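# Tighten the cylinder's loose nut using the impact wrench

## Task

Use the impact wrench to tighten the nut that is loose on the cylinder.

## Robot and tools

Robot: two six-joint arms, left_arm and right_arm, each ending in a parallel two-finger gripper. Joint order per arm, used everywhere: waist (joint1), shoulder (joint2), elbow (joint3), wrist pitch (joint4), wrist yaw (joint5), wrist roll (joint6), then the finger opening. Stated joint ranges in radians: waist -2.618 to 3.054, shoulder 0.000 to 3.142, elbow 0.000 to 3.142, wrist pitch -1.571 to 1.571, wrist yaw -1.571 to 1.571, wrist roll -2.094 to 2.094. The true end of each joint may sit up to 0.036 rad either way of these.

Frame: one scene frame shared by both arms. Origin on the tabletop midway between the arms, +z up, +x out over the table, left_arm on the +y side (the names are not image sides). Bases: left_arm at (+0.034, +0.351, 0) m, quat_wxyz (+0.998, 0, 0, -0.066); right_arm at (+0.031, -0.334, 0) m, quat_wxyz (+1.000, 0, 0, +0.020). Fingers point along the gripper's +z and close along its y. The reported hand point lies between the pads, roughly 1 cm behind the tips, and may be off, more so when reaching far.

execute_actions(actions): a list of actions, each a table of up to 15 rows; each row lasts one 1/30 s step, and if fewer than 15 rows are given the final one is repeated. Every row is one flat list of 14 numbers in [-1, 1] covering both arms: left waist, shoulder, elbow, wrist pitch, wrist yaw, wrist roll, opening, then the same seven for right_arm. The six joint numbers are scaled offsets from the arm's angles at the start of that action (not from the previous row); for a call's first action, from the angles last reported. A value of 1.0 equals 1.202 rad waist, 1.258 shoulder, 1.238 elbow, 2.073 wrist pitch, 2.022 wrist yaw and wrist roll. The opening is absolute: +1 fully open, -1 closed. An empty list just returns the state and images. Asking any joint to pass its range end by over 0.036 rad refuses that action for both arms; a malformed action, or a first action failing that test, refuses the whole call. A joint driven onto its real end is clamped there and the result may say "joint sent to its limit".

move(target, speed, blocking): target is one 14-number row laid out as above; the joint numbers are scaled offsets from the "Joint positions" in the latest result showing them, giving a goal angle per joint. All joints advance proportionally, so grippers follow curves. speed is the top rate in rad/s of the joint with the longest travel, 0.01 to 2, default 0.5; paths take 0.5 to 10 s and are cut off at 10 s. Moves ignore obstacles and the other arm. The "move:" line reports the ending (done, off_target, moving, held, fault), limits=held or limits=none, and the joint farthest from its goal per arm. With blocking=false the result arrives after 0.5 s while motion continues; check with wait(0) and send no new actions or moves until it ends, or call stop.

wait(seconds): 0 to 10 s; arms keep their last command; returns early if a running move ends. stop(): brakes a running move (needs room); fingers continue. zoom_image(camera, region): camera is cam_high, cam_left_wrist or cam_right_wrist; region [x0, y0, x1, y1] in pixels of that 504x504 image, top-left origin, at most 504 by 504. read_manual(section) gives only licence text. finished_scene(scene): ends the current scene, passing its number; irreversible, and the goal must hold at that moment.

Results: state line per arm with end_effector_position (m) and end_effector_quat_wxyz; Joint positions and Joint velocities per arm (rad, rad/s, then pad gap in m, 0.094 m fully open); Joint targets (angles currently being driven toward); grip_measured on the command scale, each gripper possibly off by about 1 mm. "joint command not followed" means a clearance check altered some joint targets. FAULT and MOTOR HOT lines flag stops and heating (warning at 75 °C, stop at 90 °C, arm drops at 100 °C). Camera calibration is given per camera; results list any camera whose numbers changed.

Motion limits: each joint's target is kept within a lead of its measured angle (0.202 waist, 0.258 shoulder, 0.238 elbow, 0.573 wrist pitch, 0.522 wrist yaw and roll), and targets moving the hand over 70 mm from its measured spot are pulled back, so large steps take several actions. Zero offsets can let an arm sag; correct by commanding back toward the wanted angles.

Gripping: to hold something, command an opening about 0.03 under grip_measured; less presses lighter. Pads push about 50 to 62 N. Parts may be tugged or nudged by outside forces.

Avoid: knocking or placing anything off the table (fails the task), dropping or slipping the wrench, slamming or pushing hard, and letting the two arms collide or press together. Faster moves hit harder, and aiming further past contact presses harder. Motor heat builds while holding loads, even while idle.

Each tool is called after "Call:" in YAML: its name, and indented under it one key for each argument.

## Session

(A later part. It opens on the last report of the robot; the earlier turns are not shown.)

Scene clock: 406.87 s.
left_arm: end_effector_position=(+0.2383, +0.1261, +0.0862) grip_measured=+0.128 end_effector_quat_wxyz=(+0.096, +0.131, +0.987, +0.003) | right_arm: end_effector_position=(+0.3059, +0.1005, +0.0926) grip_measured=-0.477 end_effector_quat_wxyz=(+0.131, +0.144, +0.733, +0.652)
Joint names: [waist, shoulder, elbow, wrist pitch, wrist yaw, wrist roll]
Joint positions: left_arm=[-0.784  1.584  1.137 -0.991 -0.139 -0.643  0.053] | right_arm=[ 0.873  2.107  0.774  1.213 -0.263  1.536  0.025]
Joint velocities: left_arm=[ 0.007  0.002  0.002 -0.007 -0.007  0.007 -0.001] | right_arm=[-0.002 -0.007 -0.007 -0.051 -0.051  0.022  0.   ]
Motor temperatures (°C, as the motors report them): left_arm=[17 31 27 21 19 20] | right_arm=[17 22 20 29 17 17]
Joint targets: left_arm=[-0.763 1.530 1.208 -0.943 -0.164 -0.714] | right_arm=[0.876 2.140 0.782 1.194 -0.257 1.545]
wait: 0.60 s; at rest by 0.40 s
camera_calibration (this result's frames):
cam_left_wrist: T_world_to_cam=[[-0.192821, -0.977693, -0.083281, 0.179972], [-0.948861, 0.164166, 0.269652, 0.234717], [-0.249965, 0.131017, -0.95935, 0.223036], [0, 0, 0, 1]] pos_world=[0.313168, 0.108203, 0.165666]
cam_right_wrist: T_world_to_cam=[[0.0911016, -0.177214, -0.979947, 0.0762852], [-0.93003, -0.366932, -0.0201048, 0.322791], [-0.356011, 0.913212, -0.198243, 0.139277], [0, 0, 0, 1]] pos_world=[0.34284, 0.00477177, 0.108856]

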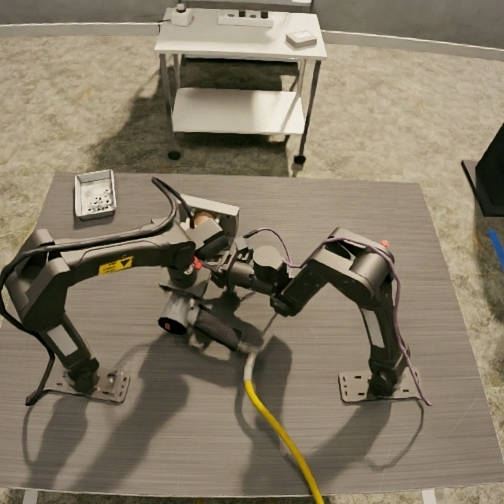

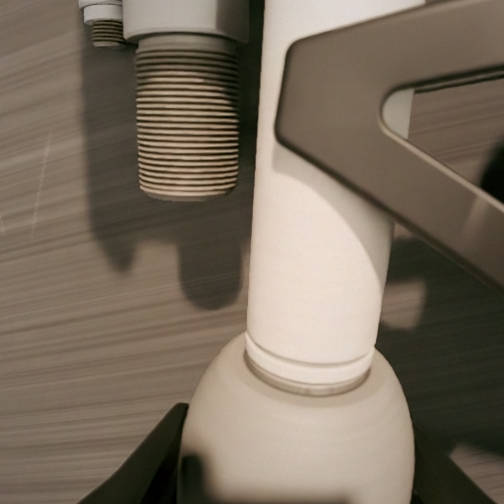

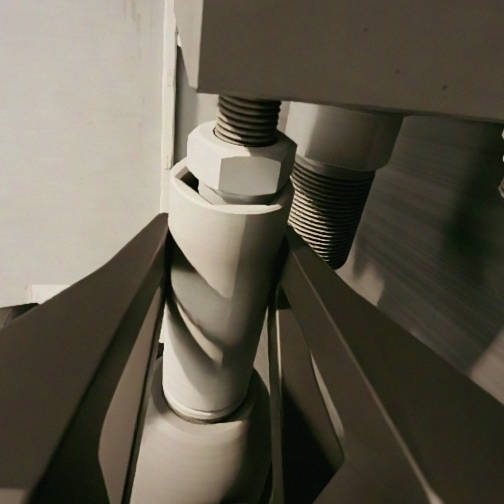

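Call:
execute_actions:
  actions:
    - [[0.017,-0.043,0.05,0.023,-0.012,-0.035,-0.1,0,0.035,0.015,-0.02,0,0,-0.55],[0.017,-0.043,0.045,0.023,-0.012,-0.035,-0.1,0,0.04,0.02,-0.03,0,0,-0.55],[0.017,-0.043,0.04,0.023,-0.012,-0.035,-0.1,0,0.045,0.025,-0.04,0,0,-0.55],[0.017,-0.043,0.04,0.023,-0.012,-0.035,-0.1,0,0.05,0.03,-0.05,0,0,-0.55]]

Call:
zoom_image:
  camera: "cam_right_wrist"
  region: [130,70,350,270]

Scene clock: 411.17 s.
left_arm: end_effector_position=(+0.2383, +0.1261, +0.0850) grip_measured=+0.128 end_effector_quat_wxyz=(+0.094, +0.132, +0.987, +0.004) | right_arm: end_effector_position=(+0.3058, +0.1002, +0.0896) grip_measured=-0.477 end_effector_quat_wxyz=(+0.128, +0.145, +0.734, +0.651)
Joint names: [waist, shoulder, elbow, wrist pitch, wrist yaw, wrist roll]
Joint positions: left_arm=[-0.784  1.588  1.137 -0.991 -0.139 -0.643  0.053] | right_arm=[ 0.871  2.115  0.774  1.217 -0.268  1.539  0.025]
Joint velocities: left_arm=[ 0.007 -0.017 -0.017 -0.007 -0.022  0.037 -0.   ] | right_arm=[-0.002 -0.017 -0.012  0.007  0.022  0.022  0.001]
Motor temperatures (°C, as the motors report them): left_arm=[17 31 27 21 19 20] | right_arm=[17 22 20 29 17 17]
Joint targets: left_arm=[-0.763 1.530 1.186 -0.943 -0.163 -0.714] | right_arm=[0.873 2.170 0.812 1.110 -0.263 1.535]
camera_calibration (this result's frames):
cam_left_wrist: T_world_to_cam=[[-0.193383, -0.977359, -0.0858642, 0.180215], [-0.948173, 0.163681, 0.272355, 0.234669], [-0.252134, 0.134083, -0.958358, 0.221944], [0, 0, 0, 1]] pos_world=[0.313317, 0.107965, 0.164262]
cam_right_wrist: T_world_to_cam=[[0.085619, -0.179038, -0.98011, 0.0750932], [-0.929155, -0.369438, -0.013682, 0.321978], [-0.35964, 0.911845, -0.197985, 0.140123], [0, 0, 0, 1]] pos_world=[0.343132, 0.00462449, 0.105747]

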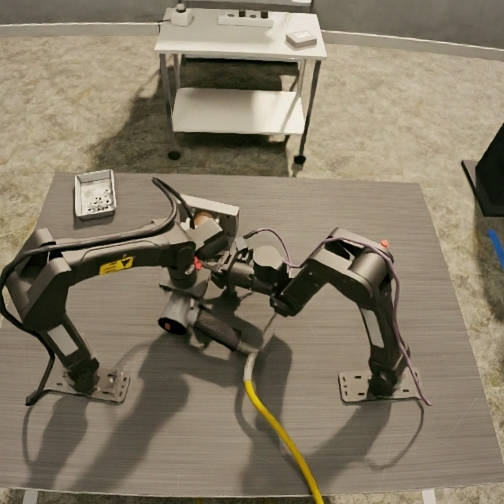

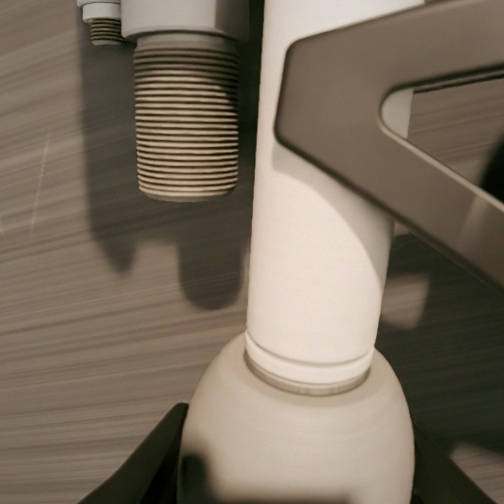

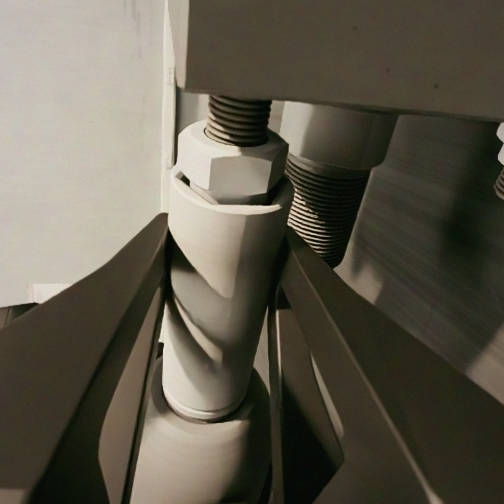

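Region (130, 70, 350, 270) of cam_right_wrist's 504x504 image, scaled by 2.291, with more detail than that image has; it fills the top 458 rows of this view, and the rest is white.

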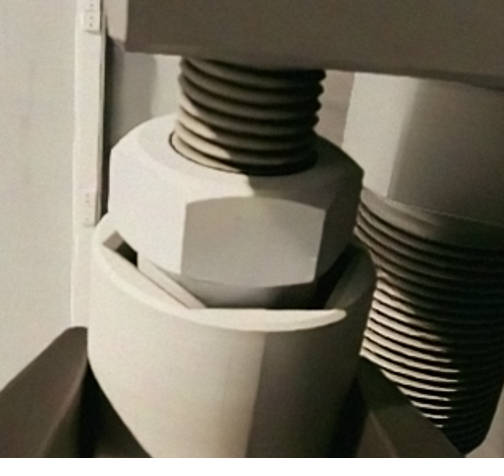

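Call:
execute_actions:
  actions:
    - [[0.022,-0.04,0.046,0.023,-0.012,-0.035,-0.1,-0.006,0.046,0.037,-0.052,0,0,-0.55],[0.022,-0.04,0.046,0.023,-0.012,-0.035,-0.1,-0.006,0.046,0.037,-0.052,0,0,-0.55],[0.027,-0.034,0.052,0.023,-0.012,-0.033,-0.1,-0.012,0.048,0.044,-0.054,0,0,-0.55],[0.027,-0.034,0.052,0.023,-0.012,-0.033,-0.1,-0.012,0.048,0.044,-0.054,0,0,-0.55],[0.032,-0.028,0.058,0.023,-0.012,-0.031,-0.1,-0.018,0.05,0.051,-0.056,0,0,-0.55],[0.032,-0.028,0.058,0.023,-0.012,-0.031,-0.1,-0.018,0.05,0.051,-0.056,0,0,-0.55],[0.037,-0.022,0.064,0.023,-0.012,-0.029,-0.1,-0.024,0.052,0.058,-0.058,0,0,-0.55],[0.037,-0.022,0.064,0.023,-0.012,-0.029,-0.1,-0.024,0.052,0.058,-0.058,0,0,-0.55],[0.042,-0.016,0.07,0.023,-0.012,-0.027,-0.1,-0.03,0.054,0.065,-0.06,0,0,-0.55]]

Call:
wait:
  seconds: 0.4

Call:
zoom_image:
  camera: "cam_right_wrist"
  region: [130,70,350,270]

Scene clock: 421.20 s.
left_arm: end_effector_position=(+0.2406, +0.1263, +0.0811) grip_measured=+0.127 end_effector_quat_wxyz=(+0.084, +0.131, +0.988, +0.001) | right_arm: end_effector_position=(+0.3089, +0.0998, +0.0896) grip_measured=-0.477 end_effector_quat_wxyz=(+0.122, +0.126, +0.736, +0.654)
Joint names: [waist, shoulder, elbow, wrist pitch, wrist yaw, wrist roll]
Joint positions: left_arm=[-0.765  1.606  1.142 -0.988 -0.117 -0.627  0.053] | right_arm=[ 0.847  2.126  0.789  1.217 -0.327  1.518  0.025]
Joint velocities: left_arm=[-0.002  0.012  0.017  0.007  0.007 -0.022  0.   ] | right_arm=[-0.017 -0.007 -0.012  0.007 -0.007  0.037 -0.   ]
Motor temperatures (°C, as the motors report them): left_arm=[17 31 27 21 19 20] | right_arm=[17 22 21 28 17 17]
Joint targets: left_arm=[-0.733 1.568 1.223 -0.943 -0.163 -0.697] | right_arm=[0.835 2.183 0.855 1.092 -0.267 1.538]
camera_calibration (this result's frames):
cam_left_wrist: T_world_to_cam=[[-0.194581, -0.977714, -0.0788223, 0.180264], [-0.941979, 0.16385, 0.292967, 0.234661], [-0.273523, 0.131255, -0.952868, 0.223809], [0, 0, 0, 1]] pos_world=[0.317338, 0.108421, 0.158722]
cam_right_wrist: T_world_to_cam=[[0.107638, -0.175912, -0.978503, 0.0675743], [-0.914786, -0.402954, -0.0281869, 0.32489], [-0.389333, 0.898155, -0.204295, 0.152659], [0, 0, 0, 1]] pos_world=[0.349366, 0.00569107, 0.106467]

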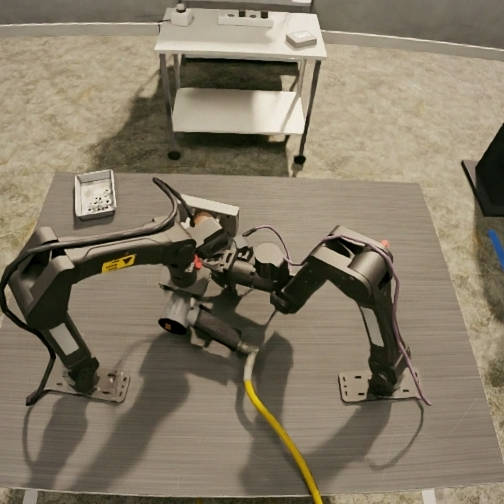

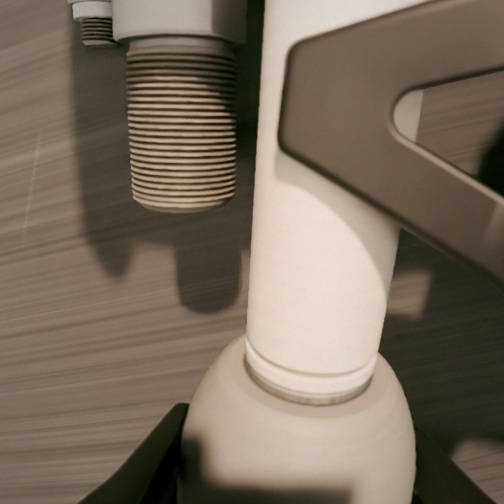

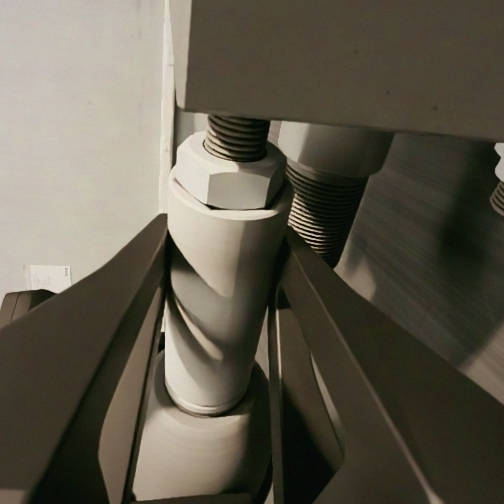

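Scene clock: 421.60 s.
left_arm: end_effector_position=(+0.2406, +0.1264, +0.0811) grip_measured=+0.127 end_effector_quat_wxyz=(+0.083, +0.131, +0.988, +0.001) | right_arm: end_effector_position=(+0.3088, +0.0999, +0.0896) grip_measured=-0.477 end_effector_quat_wxyz=(+0.121, +0.126, +0.736, +0.654)
Joint names: [waist, shoulder, elbow, wrist pitch, wrist yaw, wrist roll]
Joint positions: left_arm=[-0.765  1.606  1.142 -0.988 -0.117 -0.627  0.053] | right_arm=[ 0.846  2.127  0.789  1.217 -0.329  1.518  0.025]
Joint velocities: left_arm=[ 0.017 -0.002 -0.002 -0.081  0.007 -0.022  0.   ] | right_arm=[ 0.007  0.002 -0.007  0.007  0.007 -0.007 -0.001]
Motor temperatures (°C, as the motors report them): left_arm=[17 31 27 21 19 20] | right_arm=[17 22 21 28 17 17]
Joint targets: left_arm=[-0.733 1.568 1.223 -0.943 -0.163 -0.697] | right_arm=[0.835 2.183 0.855 1.092 -0.267 1.538]
wait: 0.40 s; at rest by 0.20 s
camera_calibration (this result's frames):
cam_left_wrist: T_world_to_cam=[[-0.194276, -0.977798, -0.0785339, 0.180219], [-0.941947, 0.163603, 0.293207, 0.234693], [-0.273849, 0.130938, -0.952818, 0.223921], [0, 0, 0, 1]] pos_world=[0.317401, 0.108501, 0.158695]
cam_right_wrist: T_world_to_cam=[[0.107729, -0.175608, -0.978548, 0.0675051], [-0.914181, -0.404332, -0.0280827, 0.324772], [-0.390727, 0.897595, -0.204096, 0.15301], [0, 0, 0, 1]] pos_world=[0.349413, 0.00582936, 0.106406]

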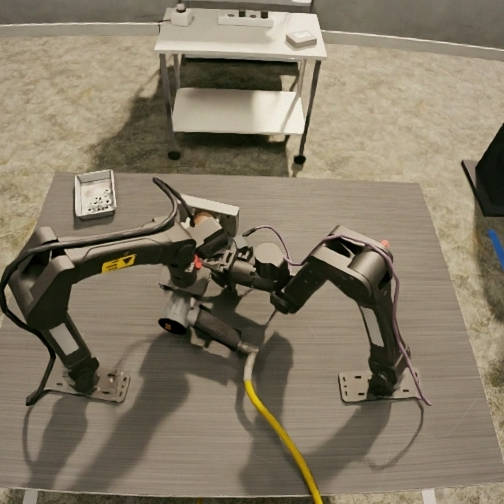

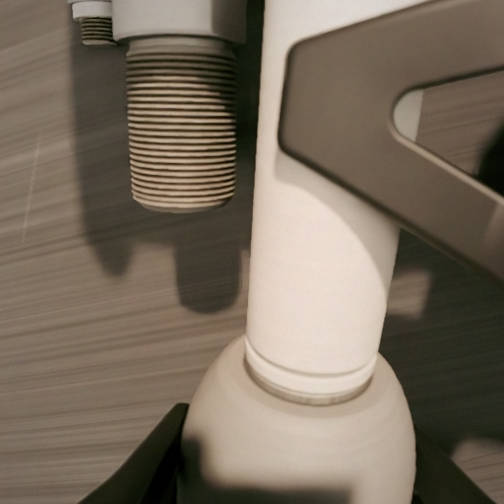

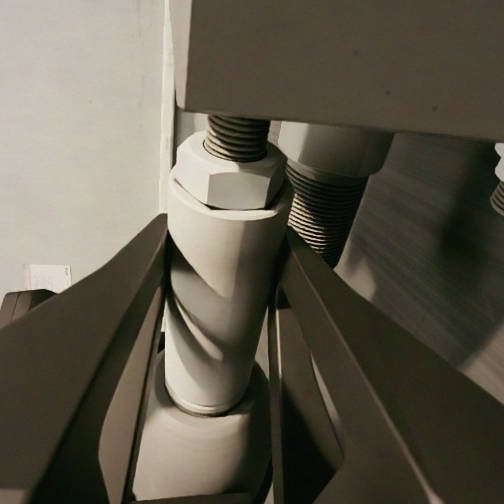

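Region (130, 70, 350, 270) of cam_right_wrist's 504x504 image, scaled by 2.291, with more detail than that image has; it fills the top 458 rows of this view, and the rest is white.

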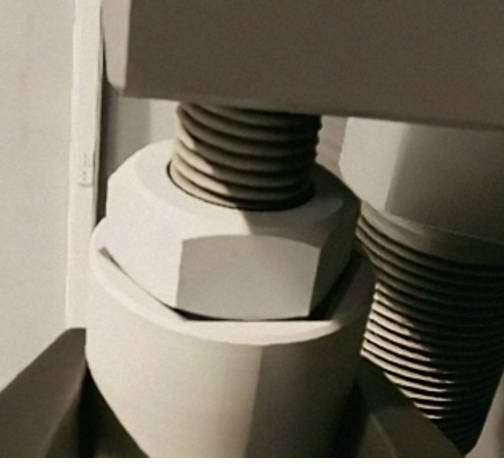

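Call:
execute_actions:
  actions:
    - [[0.027,-0.03,0.075,0.025,-0.023,-0.035,-0.1,-0.012,0.04,0.053,-0.05,0.03,0.01,-0.55],[0.027,-0.03,0.085,0.028,-0.025,-0.035,-0.1,-0.014,0.036,0.053,-0.042,0.035,0.01,-0.55],[0.027,-0.03,0.095,0.031,-0.027,-0.035,-0.1,-0.016,0.033,0.053,-0.036,0.04,0.01,-0.55],[0.027,-0.03,0.105,0.034,-0.03,-0.035,-0.1,-0.018,0.03,0.053,-0.03,0.045,0.01,-0.55]]

Call:
zoom_image:
  camera: "cam_right_wrist"
  region: [130,70,350,270]

Scene clock: 425.97 s.
left_arm: end_effector_position=(+0.2409, +0.1257, +0.0842) grip_measured=+0.127 end_effector_quat_wxyz=(+0.078, +0.131, +0.988, +0.006) | right_arm: end_effector_position=(+0.3091, +0.0998, +0.0906) grip_measured=-0.477 end_effector_quat_wxyz=(+0.117, +0.130, +0.733, +0.657)
Joint names: [waist, shoulder, elbow, wrist pitch, wrist yaw, wrist roll]
Joint positions: left_arm=[-0.765  1.619  1.17  -1.018 -0.116 -0.628  0.053] | right_arm=[ 0.845  2.127  0.789  1.221 -0.33   1.532  0.025]
Joint velocities: left_arm=[-0.017  0.002  0.002 -0.007 -0.022 -0.066  0.   ] | right_arm=[-0.002  0.007 -0.002 -0.022  0.007 -0.022 -0.001]
Motor temperatures (°C, as the motors report them): left_arm=[17 31 27 21 19 20] | right_arm=[17 22 22 27 17 17]
Joint targets: left_arm=[-0.732 1.568 1.272 -0.917 -0.178 -0.698] | right_arm=[0.824 2.164 0.855 1.155 -0.238 1.538]
camera_calibration (this result's frames):
cam_left_wrist: T_world_to_cam=[[-0.194139, -0.977103, -0.0870564, 0.180473], [-0.939066, 0.159451, 0.304516, 0.233014], [-0.283663, 0.14087, -0.94852, 0.227772], [0, 0, 0, 1]] pos_world=[0.318463, 0.1071, 0.160801]
cam_right_wrist: T_world_to_cam=[[0.0970874, -0.167685, -0.981048, 0.0711581], [-0.914934, -0.403022, -0.0216581, 0.324557], [-0.391752, 0.899697, -0.192549, 0.152517], [0, 0, 0, 1]] pos_world=[0.349789, 0.00551637, 0.106206]

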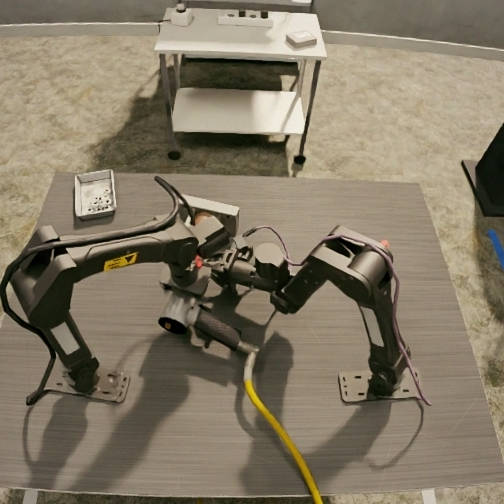

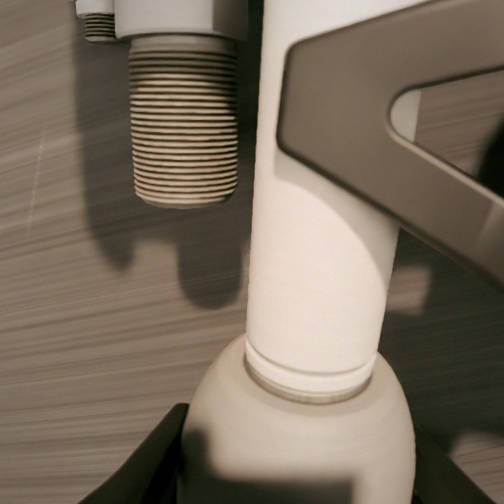

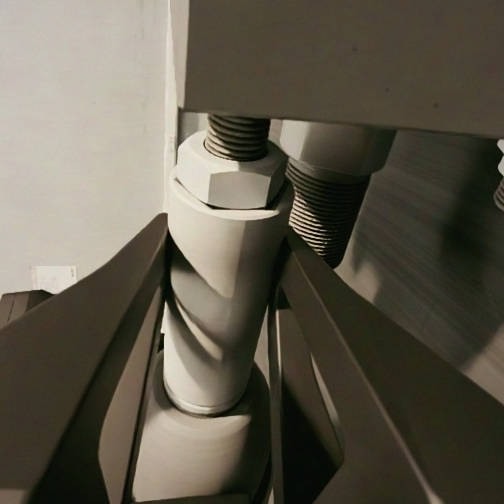

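Region (130, 70, 350, 270) of cam_right_wrist's 504x504 image, scaled by 2.291, with more detail than that image has; it fills the top 458 rows of this view, and the rest is white.

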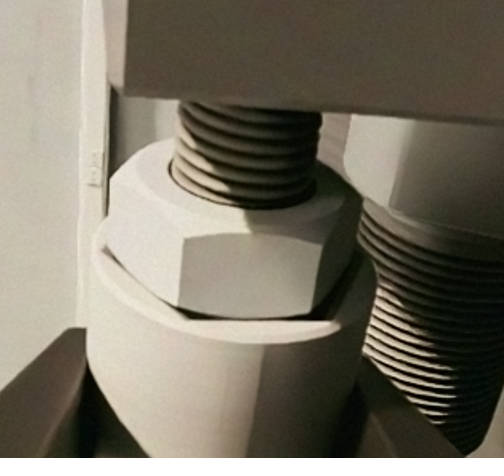

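Call:
execute_actions:
  actions:
    - [[0.027,-0.04,0.082,0.048,-0.03,-0.035,-0.1,-0.017,0.01,0.055,-0.04,0.045,0,-0.55],[0.027,-0.04,0.082,0.048,-0.03,-0.035,-0.1,-0.017,0.0,0.057,-0.05,0.045,0,-0.55],[0.027,-0.04,0.082,0.048,-0.03,-0.035,-0.1,-0.017,-0.007,0.059,-0.06,0.045,-0.003,-0.55],[0.027,-0.04,0.082,0.048,-0.03,-0.035,-0.1,-0.017,-0.014,0.061,-0.07,0.045,-0.005,-0.55],[0.027,-0.04,0.082,0.048,-0.03,-0.035,-0.1,-0.017,-0.021,0.063,-0.08,0.045,-0.007,-0.55],[0.027,-0.04,0.082,0.048,-0.03,-0.035,-0.1,-0.017,-0.028,0.065,-0.09,0.045,-0.009,-0.55],[0.027,-0.04,0.082,0.048,-0.03,-0.035,-0.1,-0.017,-0.035,0.067,-0.1,0.045,-0.011,-0.55],[0.027,-0.04,0.082,0.048,-0.03,-0.035,-0.1,-0.017,-0.042,0.069,-0.11,0.045,-0.013,-0.55],[0.027,-0.04,0.082,0.048,-0.03,-0.035,-0.1,-0.017,-0.048,0.072,-0.12,0.045,-0.015,-0.55]]

Call:
wait:
  seconds: 0.4

Call:
zoom_image:
  camera: "cam_right_wrist"
  region: [130,70,350,270]

Scene clock: 436.63 s.
left_arm: end_effector_position=(+0.2408, +0.1257, +0.0842) grip_measured=+0.127 end_effector_quat_wxyz=(+0.077, +0.130, +0.988, +0.006) | right_arm: end_effector_position=(+0.3094, +0.1002, +0.0909) grip_measured=-0.477 end_effector_quat_wxyz=(+0.111, +0.133, +0.760, +0.626)
Joint names: [waist, shoulder, elbow, wrist pitch, wrist yaw, wrist roll]
Joint positions: left_arm=[-0.765  1.619  1.17  -1.018 -0.115 -0.629  0.053] | right_arm=[ 0.845  2.056  0.81   1.043 -0.33   1.501  0.025]
Joint velocities: left_arm=[-0.002  0.007 -0.007  0.037  0.007 -0.037 -0.   ] | right_arm=[ 0.017 -0.046  0.027 -0.066 -0.007 -0.037  0.   ]
Motor temperatures (°C, as the motors report them): left_arm=[17 31 29 23 19 20] | right_arm=[17 22 22 27 18 17]
Joint targets: left_arm=[-0.732 1.569 1.272 -0.918 -0.176 -0.699] | right_arm=[0.825 2.066 0.879 0.972 -0.239 1.501]
camera_calibration (this result's frames):
cam_left_wrist: T_world_to_cam=[[-0.193121, -0.977325, -0.0868382, 0.180244], [-0.939074, 0.158461, 0.305009, 0.232995], [-0.284333, 0.140451, -0.948382, 0.227922], [0, 0, 0, 1]] pos_world=[0.318414, 0.107225, 0.160744]
cam_right_wrist: T_world_to_cam=[[0.0722628, -0.242779, -0.967386, 0.0854898], [-0.912911, -0.406749, 0.0338858, 0.319694], [-0.401711, 0.880689, -0.251028, 0.162668], [0, 0, 0, 1]] pos_world=[0.35102, 0.00753018, 0.112703]

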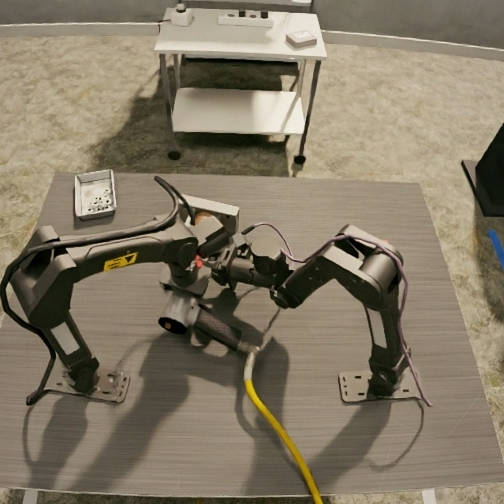

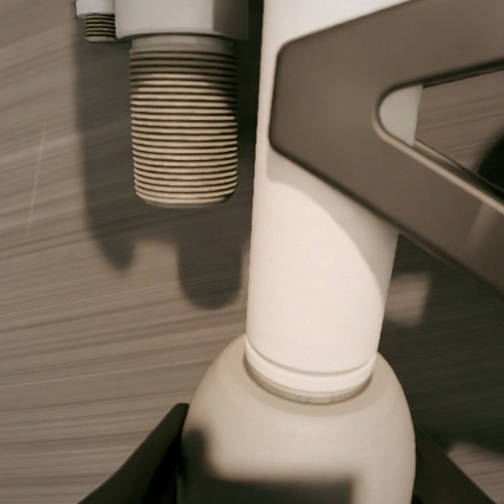

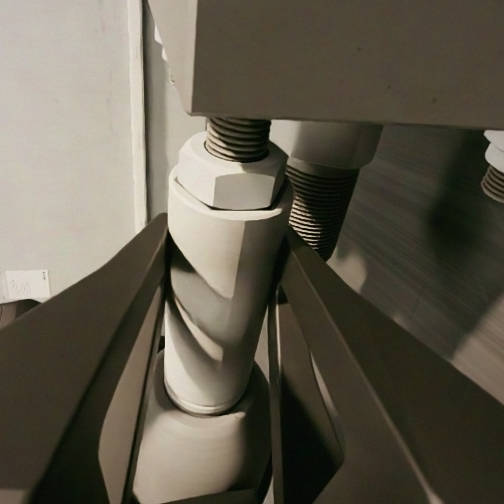

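Scene clock: 437.03 s.
left_arm: end_effector_position=(+0.2408, +0.1257, +0.0842) grip_measured=+0.127 end_effector_quat_wxyz=(+0.077, +0.130, +0.988, +0.006) | right_arm: end_effector_position=(+0.3094, +0.1002, +0.0909) grip_measured=-0.477 end_effector_quat_wxyz=(+0.111, +0.133, +0.761, +0.625)
Joint names: [waist, shoulder, elbow, wrist pitch, wrist yaw, wrist roll]
Joint positions: left_arm=[-0.765  1.619  1.17  -1.018 -0.115 -0.629  0.053] | right_arm=[ 0.845  2.053  0.811  1.034 -0.33   1.499  0.025]
Joint velocities: left_arm=[-0.002 -0.007 -0.007  0.037 -0.007  0.037  0.   ] | right_arm=[ 0.007 -0.002  0.002 -0.007 -0.051 -0.007 -0.001]
Motor temperatures (°C, as the motors report them): left_arm=[17 31 29 23 19 20] | right_arm=[17 22 22 27 18 17]
Joint targets: left_arm=[-0.732 1.569 1.272 -0.918 -0.176 -0.699] | right_arm=[0.825 2.066 0.879 0.972 -0.239 1.501]
wait: 0.40 s; at rest by 0.33 s
camera_calibration (this result's frames):
cam_left_wrist: T_world_to_cam=[[-0.193121, -0.977325, -0.0868382, 0.180244], [-0.939074, 0.158461, 0.305009, 0.232995], [-0.284333, 0.140451, -0.948382, 0.227922], [0, 0, 0, 1]] pos_world=[0.318414, 0.107225, 0.160744]
cam_right_wrist: T_world_to_cam=[[0.0714872, -0.246513, -0.966499, 0.0860439], [-0.91273, -0.406949, 0.036285, 0.319488], [-0.40226, 0.879559, -0.254091, 0.16321], [0, 0, 0, 1]] pos_world=[0.351109, 0.00767361, 0.113039]

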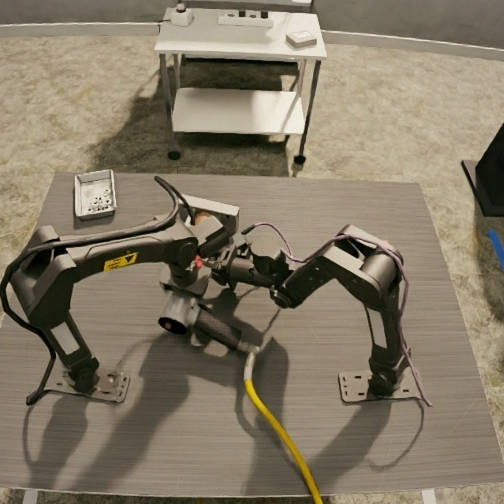

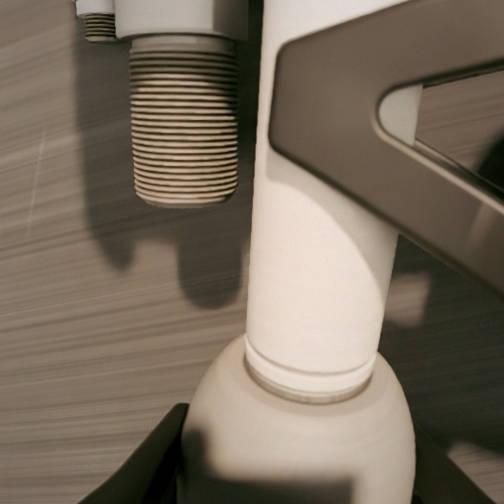

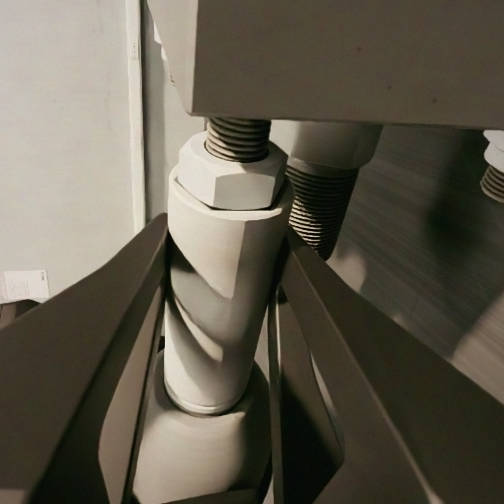

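Region (130, 70, 350, 270) of cam_right_wrist's 504x504 image, scaled by 2.291, with more detail than that image has; it fills the top 458 rows of this view, and the rest is white.

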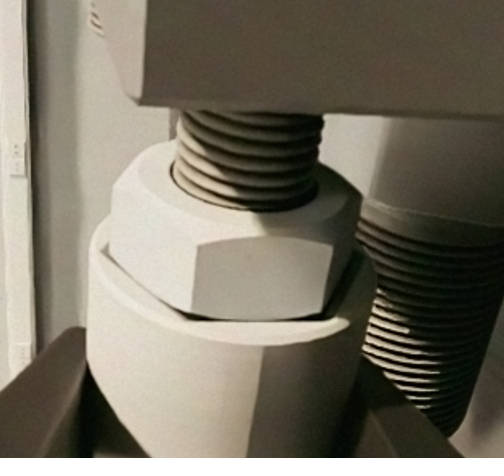

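Call:
execute_actions:
  actions:
    - [[0.03,-0.04,0.082,0.04,-0.03,-0.045,-0.1,-0.01,0.015,0.062,-0.035,0.03,0,-0.55],[0.03,-0.04,0.082,0.035,-0.03,-0.055,-0.1,-0.005,0.02,0.07,-0.04,0.02,0,-0.55],[0.03,-0.04,0.082,0.03,-0.03,-0.065,-0.1,0,0.025,0.078,-0.045,0.01,0,-0.55],[0.03,-0.04,0.082,0.03,-0.03,-0.07,-0.1,0,0.03,0.086,-0.05,0.01,0,-0.55]]

Call:
zoom_image:
  camera: "cam_right_wrist"
  region: [130,70,350,270]

Scene clock: 441.07 s.
left_arm: end_effector_position=(+0.2403, +0.1249, +0.0851) grip_measured=+0.127 end_effector_quat_wxyz=(+0.075, +0.120, +0.990, +0.002) | right_arm: end_effector_position=(+0.3086, +0.1010, +0.0907) grip_measured=-0.477 end_effector_quat_wxyz=(+0.096, +0.123, +0.765, +0.625)
Joint names: [waist, shoulder, elbow, wrist pitch, wrist yaw, wrist roll]
Joint positions: left_arm=[-0.764  1.619  1.174 -1.021 -0.109 -0.65   0.053] | right_arm=[ 0.832  2.053  0.824  1.01  -0.378  1.496  0.025]
Joint velocities: left_arm=[-0.002 -0.027 -0.022 -0.037 -0.051  0.037 -0.   ] | right_arm=[ 0.007 -0.002  0.022 -0.051 -0.037  0.037  0.001]
Motor temperatures (°C, as the motors report them): left_arm=[17 32 29 23 19 21] | right_arm=[18 22 23 27 18 17]
Joint targets: left_arm=[-0.729 1.569 1.272 -0.956 -0.176 -0.771] | right_arm=[0.845 2.090 0.918 0.930 -0.310 1.499]
camera_calibration (this result's frames):
cam_left_wrist: T_world_to_cam=[[-0.17349, -0.981713, -0.0783633, 0.174479], [-0.94067, 0.141623, 0.308354, 0.234617], [-0.291617, 0.12721, -0.948038, 0.232168], [0, 0, 0, 1]] pos_world=[0.318672, 0.108527, 0.161431]
cam_right_wrist: T_world_to_cam=[[0.0682649, -0.247111, -0.96658, 0.0871475], [-0.897924, -0.437478, 0.0484273, 0.316462], [-0.434825, 0.864609, -0.251751, 0.173484], [0, 0, 0, 1]] pos_world=[0.353645, 0.00998489, 0.112584]

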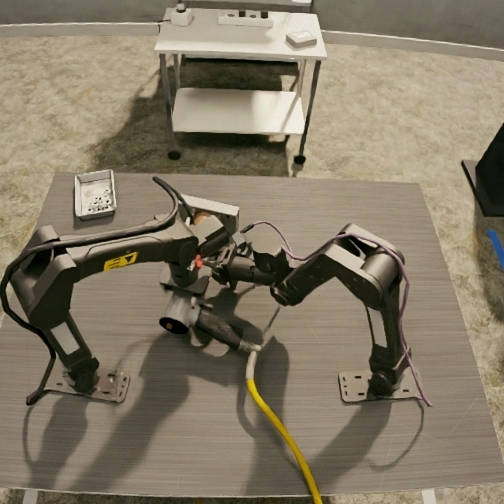

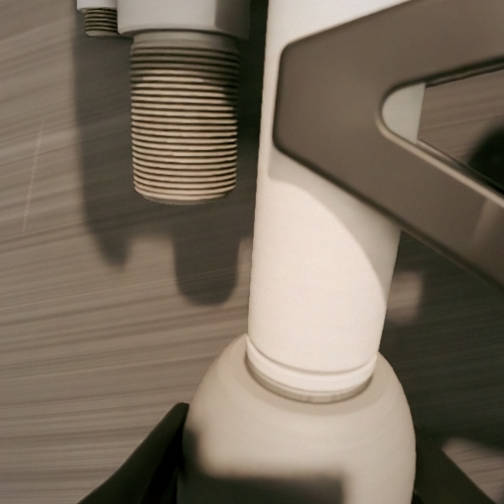

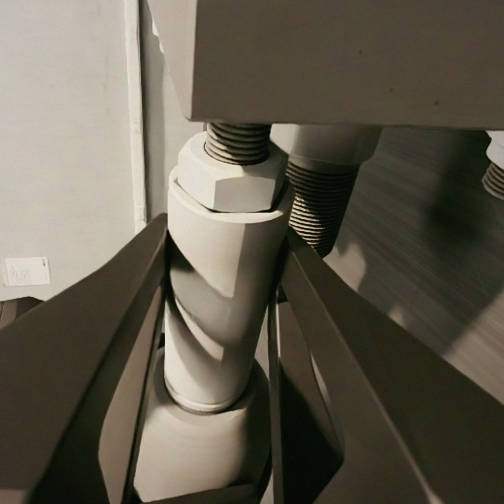

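Region (130, 70, 350, 270) of cam_right_wrist's 504x504 image, scaled by 2.291, with more detail than that image has; it fills the top 458 rows of this view, and the rest is white.

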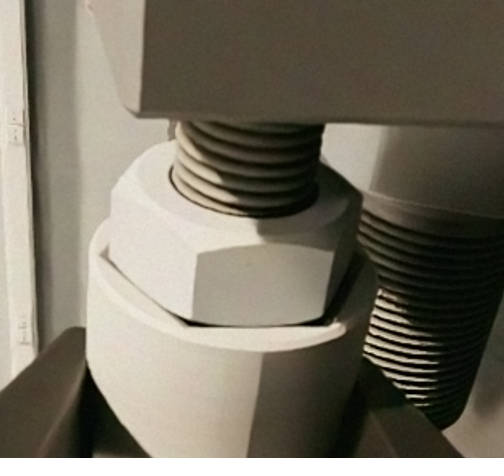

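Call:
execute_actions:
  actions:
    - [[0.035,-0.04,0.082,0.04,-0.04,-0.05,-0.1,-0.005,0.025,0.065,-0.038,0.04,0,-0.55],[0.04,-0.038,0.085,0.05,-0.05,-0.045,-0.1,-0.01,0.022,0.06,-0.036,0.05,0,-0.55],[0.045,-0.036,0.088,0.06,-0.06,-0.04,-0.1,-0.02,0.02,0.055,-0.034,0.06,0,-0.55],[0.05,-0.034,0.09,0.07,-0.07,-0.035,-0.1,-0.025,0.018,0.05,-0.032,0.075,0,-0.55],[0.05,-0.034,0.09,0.07,-0.07,-0.035,-0.1,-0.03,0.016,0.045,-0.03,0.09,0,-0.55]]

Call:
zoom_image:
  camera: "cam_right_wrist"
  region: [130,70,350,270]

Scene clock: 446.87 s.
left_arm: end_effector_position=(+0.2416, +0.1260, +0.0833) grip_measured=+0.126 end_effector_quat_wxyz=(+0.073, +0.127, +0.989, +0.005) | right_arm: end_effector_position=(+0.3109, +0.0997, +0.0907) grip_measured=-0.477 end_effector_quat_wxyz=(+0.102, +0.122, +0.766, +0.623)
Joint names: [waist, shoulder, elbow, wrist pitch, wrist yaw, wrist roll]
Joint positions: left_arm=[-0.758  1.625  1.174 -1.02  -0.108 -0.63   0.053] | right_arm=[ 0.827  2.053  0.824  1.01  -0.375  1.486  0.025]
Joint velocities: left_arm=[ 0.012  0.012 -0.007 -0.022  0.022 -0.095 -0.001] | right_arm=[ 0.002 -0.007 -0.007 -0.051  0.007 -0.007  0.   ]
Motor temperatures (°C, as the motors report them): left_arm=[18 32 30 23 19 21] | right_arm=[18 22 24 27 18 17]
Joint targets: left_arm=[-0.707 1.579 1.280 -0.884 -0.242 -0.716] | right_arm=[0.796 2.073 0.880 0.948 -0.196 1.496]
camera_calibration (this result's frames):
cam_left_wrist: T_world_to_cam=[[-0.187172, -0.978733, -0.0839537, 0.179112], [-0.937423, 0.152418, 0.313062, 0.233745], [-0.293608, 0.137297, -0.946015, 0.229703], [0, 0, 0, 1]] pos_world=[0.320085, 0.108138, 0.159163]
cam_right_wrist: T_world_to_cam=[[0.076901, -0.251226, -0.964869, 0.0841736], [-0.900402, -0.433123, 0.0410106, 0.318988], [-0.428209, 0.865616, -0.259512, 0.174121], [0, 0, 0, 1]] pos_world=[0.355304, 0.00858581, 0.113321]

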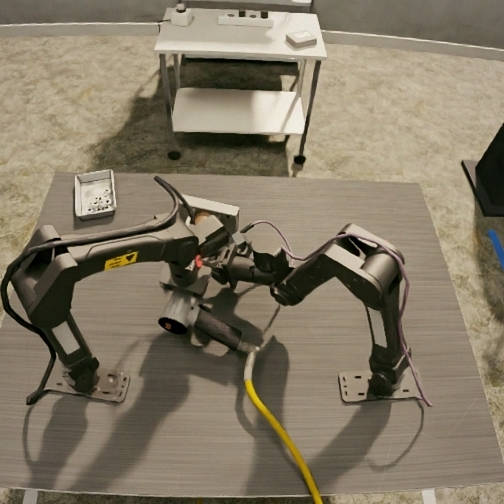

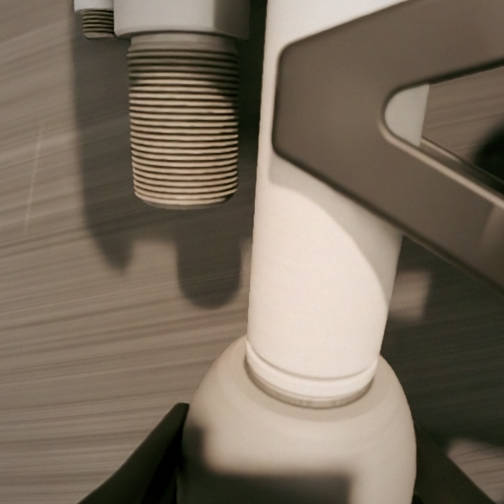

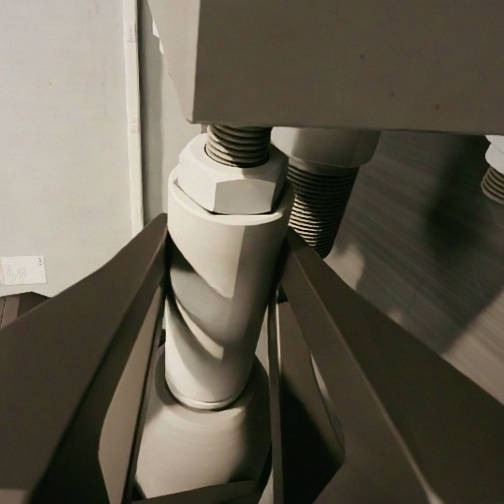

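Region (130, 70, 350, 270) of cam_right_wrist's 504x504 image, scaled by 2.291, with more detail than that image has; it fills the top 458 rows of this view, and the rest is white.

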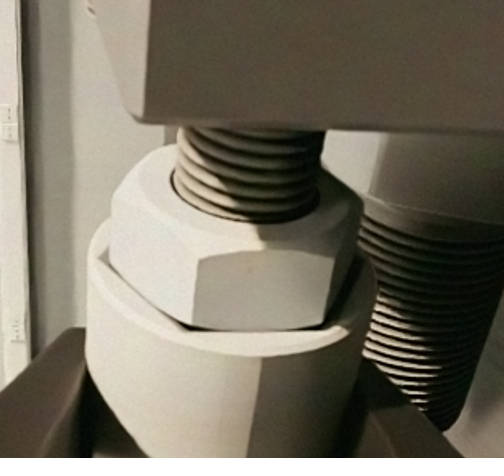

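Call:
execute_actions:
  actions:
    - [[0.03,-0.042,0.085,0.04,-0.04,-0.05,-0.1,-0.01,0.02,0.055,-0.033,0.05,0,-0.55],[0.02,-0.045,0.085,0.02,-0.02,-0.06,-0.1,0.005,0.024,0.065,-0.036,0.02,0,-0.55],[0.015,-0.048,0.085,0.01,-0.01,-0.07,-0.1,0.02,0.028,0.075,-0.04,0.0,0,-0.55],[0.015,-0.048,0.085,0.01,-0.01,-0.07,-0.1,0.03,0.032,0.09,-0.045,0.0,0,-0.55]]

Call:
zoom_image:
  camera: "cam_right_wrist"
  region: [130,70,350,270]

Scene clock: 452.43 s.
left_arm: end_effector_position=(+0.2392, +0.1284, +0.0858) grip_measured=+0.126 end_effector_quat_wxyz=(+0.067, +0.109, +0.992, +0.008) | right_arm: end_effector_position=(+0.3083, +0.1068, +0.0914) grip_measured=-0.477 end_effector_quat_wxyz=(+0.084, +0.115, +0.772, +0.620)
Joint names: [waist, shoulder, elbow, wrist pitch, wrist yaw, wrist roll]
Joint positions: left_arm=[-0.758  1.625  1.186 -1.048 -0.106 -0.666  0.053] | right_arm=[ 0.83   2.053  0.859  0.954 -0.408  1.487  0.025]
Joint velocities: left_arm=[-0.002  0.012  0.002  0.051 -0.081  0.066  0.001] | right_arm=[-0.002 -0.032 -0.012  0.051 -0.037 -0.007  0.   ]
Motor temperatures (°C, as the motors report them): left_arm=[18 32 30 24 20 21] | right_arm=[18 22 23 27 19 17]
Joint targets: left_arm=[-0.740 1.565 1.280 -1.000 -0.128 -0.771] | right_arm=[0.864 2.093 0.936 0.916 -0.375 1.486]
camera_calibration (this result's frames):
cam_left_wrist: T_world_to_cam=[[-0.15281, -0.984356, -0.0877027, 0.173986], [-0.938451, 0.116719, 0.325096, 0.234131], [-0.309773, 0.131983, -0.941606, 0.235225], [0, 0, 0, 1]] pos_world=[0.319173, 0.112891, 0.160633]
cam_right_wrist: T_world_to_cam=[[0.0655095, -0.258827, -0.9637, 0.0910927], [-0.884149, -0.462775, 0.0641886, 0.315767], [-0.46259, 0.847849, -0.259158, 0.179489], [0, 0, 0, 1]] pos_world=[0.356247, 0.0175265, 0.114033]

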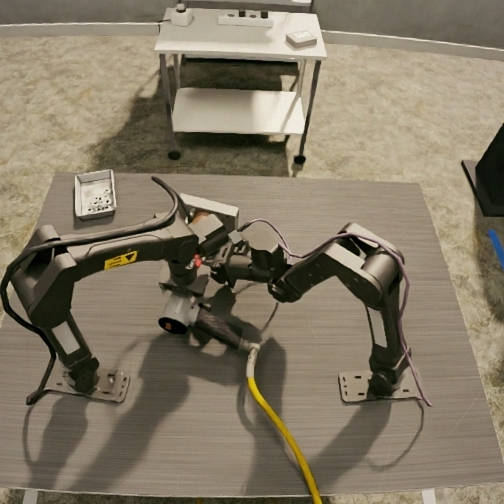

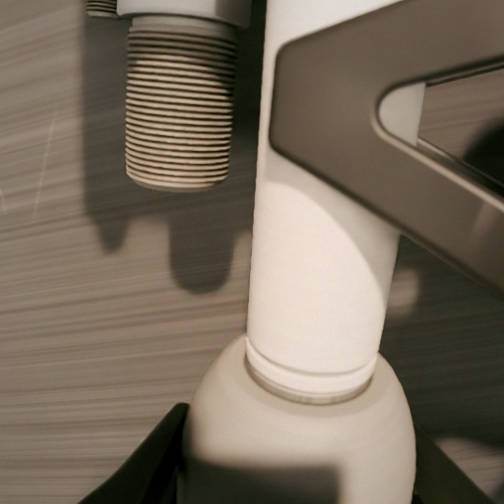

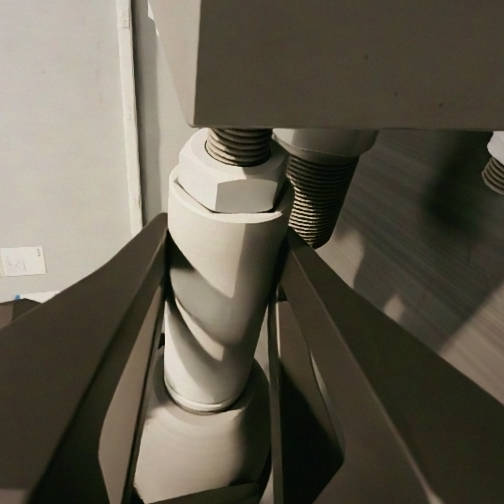

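Region (130, 70, 350, 270) of cam_right_wrist's 504x504 image, scaled by 2.291, with more detail than that image has; it fills the top 458 rows of this view, and the rest is white.

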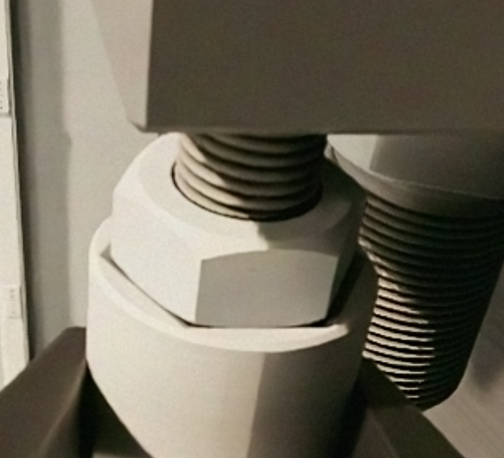

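Call:
execute_actions:
  actions:
    - [[0.02,-0.048,0.076,0.025,-0.015,-0.04,-0.1,0.015,0.03,0.05,-0.018,0.02,0,-0.55],[0.025,-0.048,0.076,0.03,-0.02,-0.03,-0.1,0.005,0.028,0.04,-0.016,0.025,0,-0.55],[0.03,-0.048,0.076,0.03,-0.025,-0.02,-0.1,-0.005,0.027,0.03,-0.014,0.03,0,-0.55],[0.03,-0.048,0.076,0.03,-0.03,-0.01,-0.1,-0.01,0.026,0.02,-0.012,0.035,0,-0.55],[0.03,-0.048,0.076,0.03,-0.03,0,-0.1,-0.015,0.025,0.01,-0.01,0.04,0,-0.55],[0.03,-0.048,0.076,0.03,-0.03,0,-0.1,-0.02,0.025,0.0,-0.008,0.04,0,-0.55]]

Call:
zoom_image:
  camera: "cam_right_wrist"
  region: [130,70,350,270]

Scene clock: 457.73 s.
left_arm: end_effector_position=(+0.2403, +0.1305, +0.0857) grip_measured=+0.126 end_effector_quat_wxyz=(+0.066, +0.124, +0.990, +0.012) | right_arm: end_effector_position=(+0.3098, +0.1057, +0.0910) grip_measured=-0.477 end_effector_quat_wxyz=(+0.084, +0.118, +0.772, +0.619)
Joint names: [waist, shoulder, elbow, wrist pitch, wrist yaw, wrist roll]
Joint positions: left_arm=[-0.751  1.625  1.186 -1.052 -0.107 -0.631  0.053] | right_arm=[ 0.827  2.053  0.858  0.955 -0.405  1.491  0.025]
Joint velocities: left_arm=[-0.012  0.002 -0.002 -0.007 -0.022 -0.037  0.001] | right_arm=[ 0.007 -0.002 -0.017 -0.007  0.051 -0.022  0.   ]
Motor temperatures (°C, as the motors report them): left_arm=[18 32 30 23 20 21] | right_arm=[18 22 24 27 19 17]
Joint targets: left_arm=[-0.722 1.565 1.280 -0.986 -0.166 -0.666] | right_arm=[0.806 2.084 0.859 0.938 -0.327 1.487]
camera_calibration (this result's frames):
cam_left_wrist: T_world_to_cam=[[-0.181255, -0.978738, -0.0960121, 0.183058], [-0.934453, 0.140976, 0.32699, 0.230614], [-0.306503, 0.148987, -0.940138, 0.232115], [0, 0, 0, 1]] pos_world=[0.319822, 0.112073, 0.160388]
cam_right_wrist: T_world_to_cam=[[0.0612101, -0.259354, -0.963841, 0.0917431], [-0.88669, -0.457514, 0.0667992, 0.316557], [-0.458296, 0.850539, -0.257971, 0.179267], [0, 0, 0, 1]] pos_world=[0.357229, 0.0161497, 0.113526]

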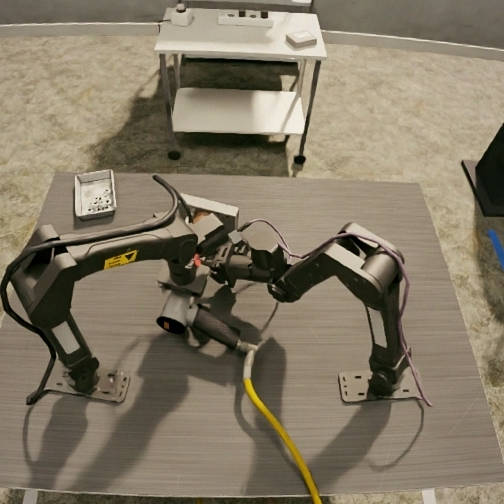

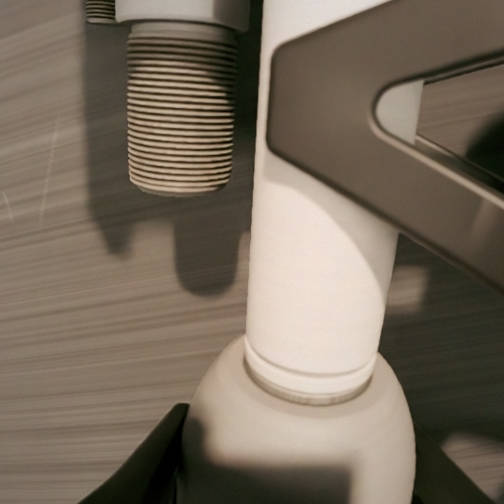

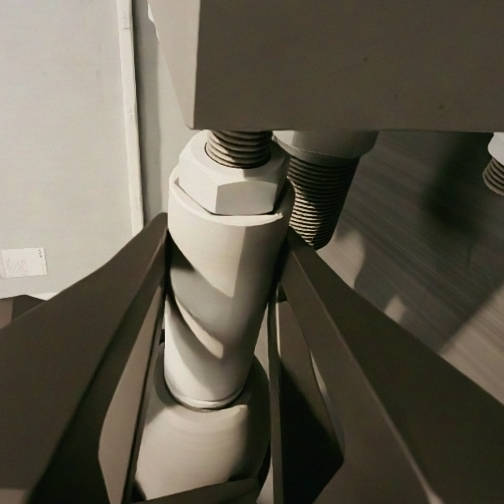

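Region (130, 70, 350, 270) of cam_right_wrist's 504x504 image, scaled by 2.291, with more detail than that image has; it fills the top 458 rows of this view, and the rest is white.

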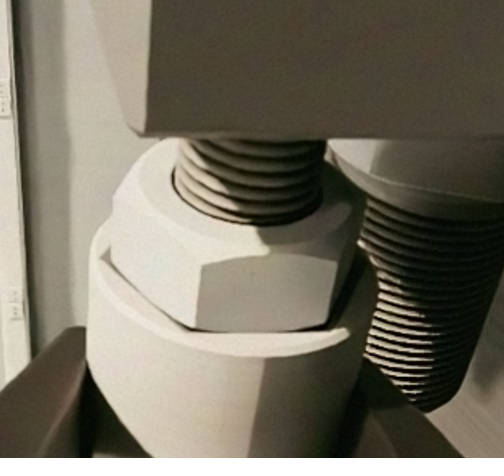

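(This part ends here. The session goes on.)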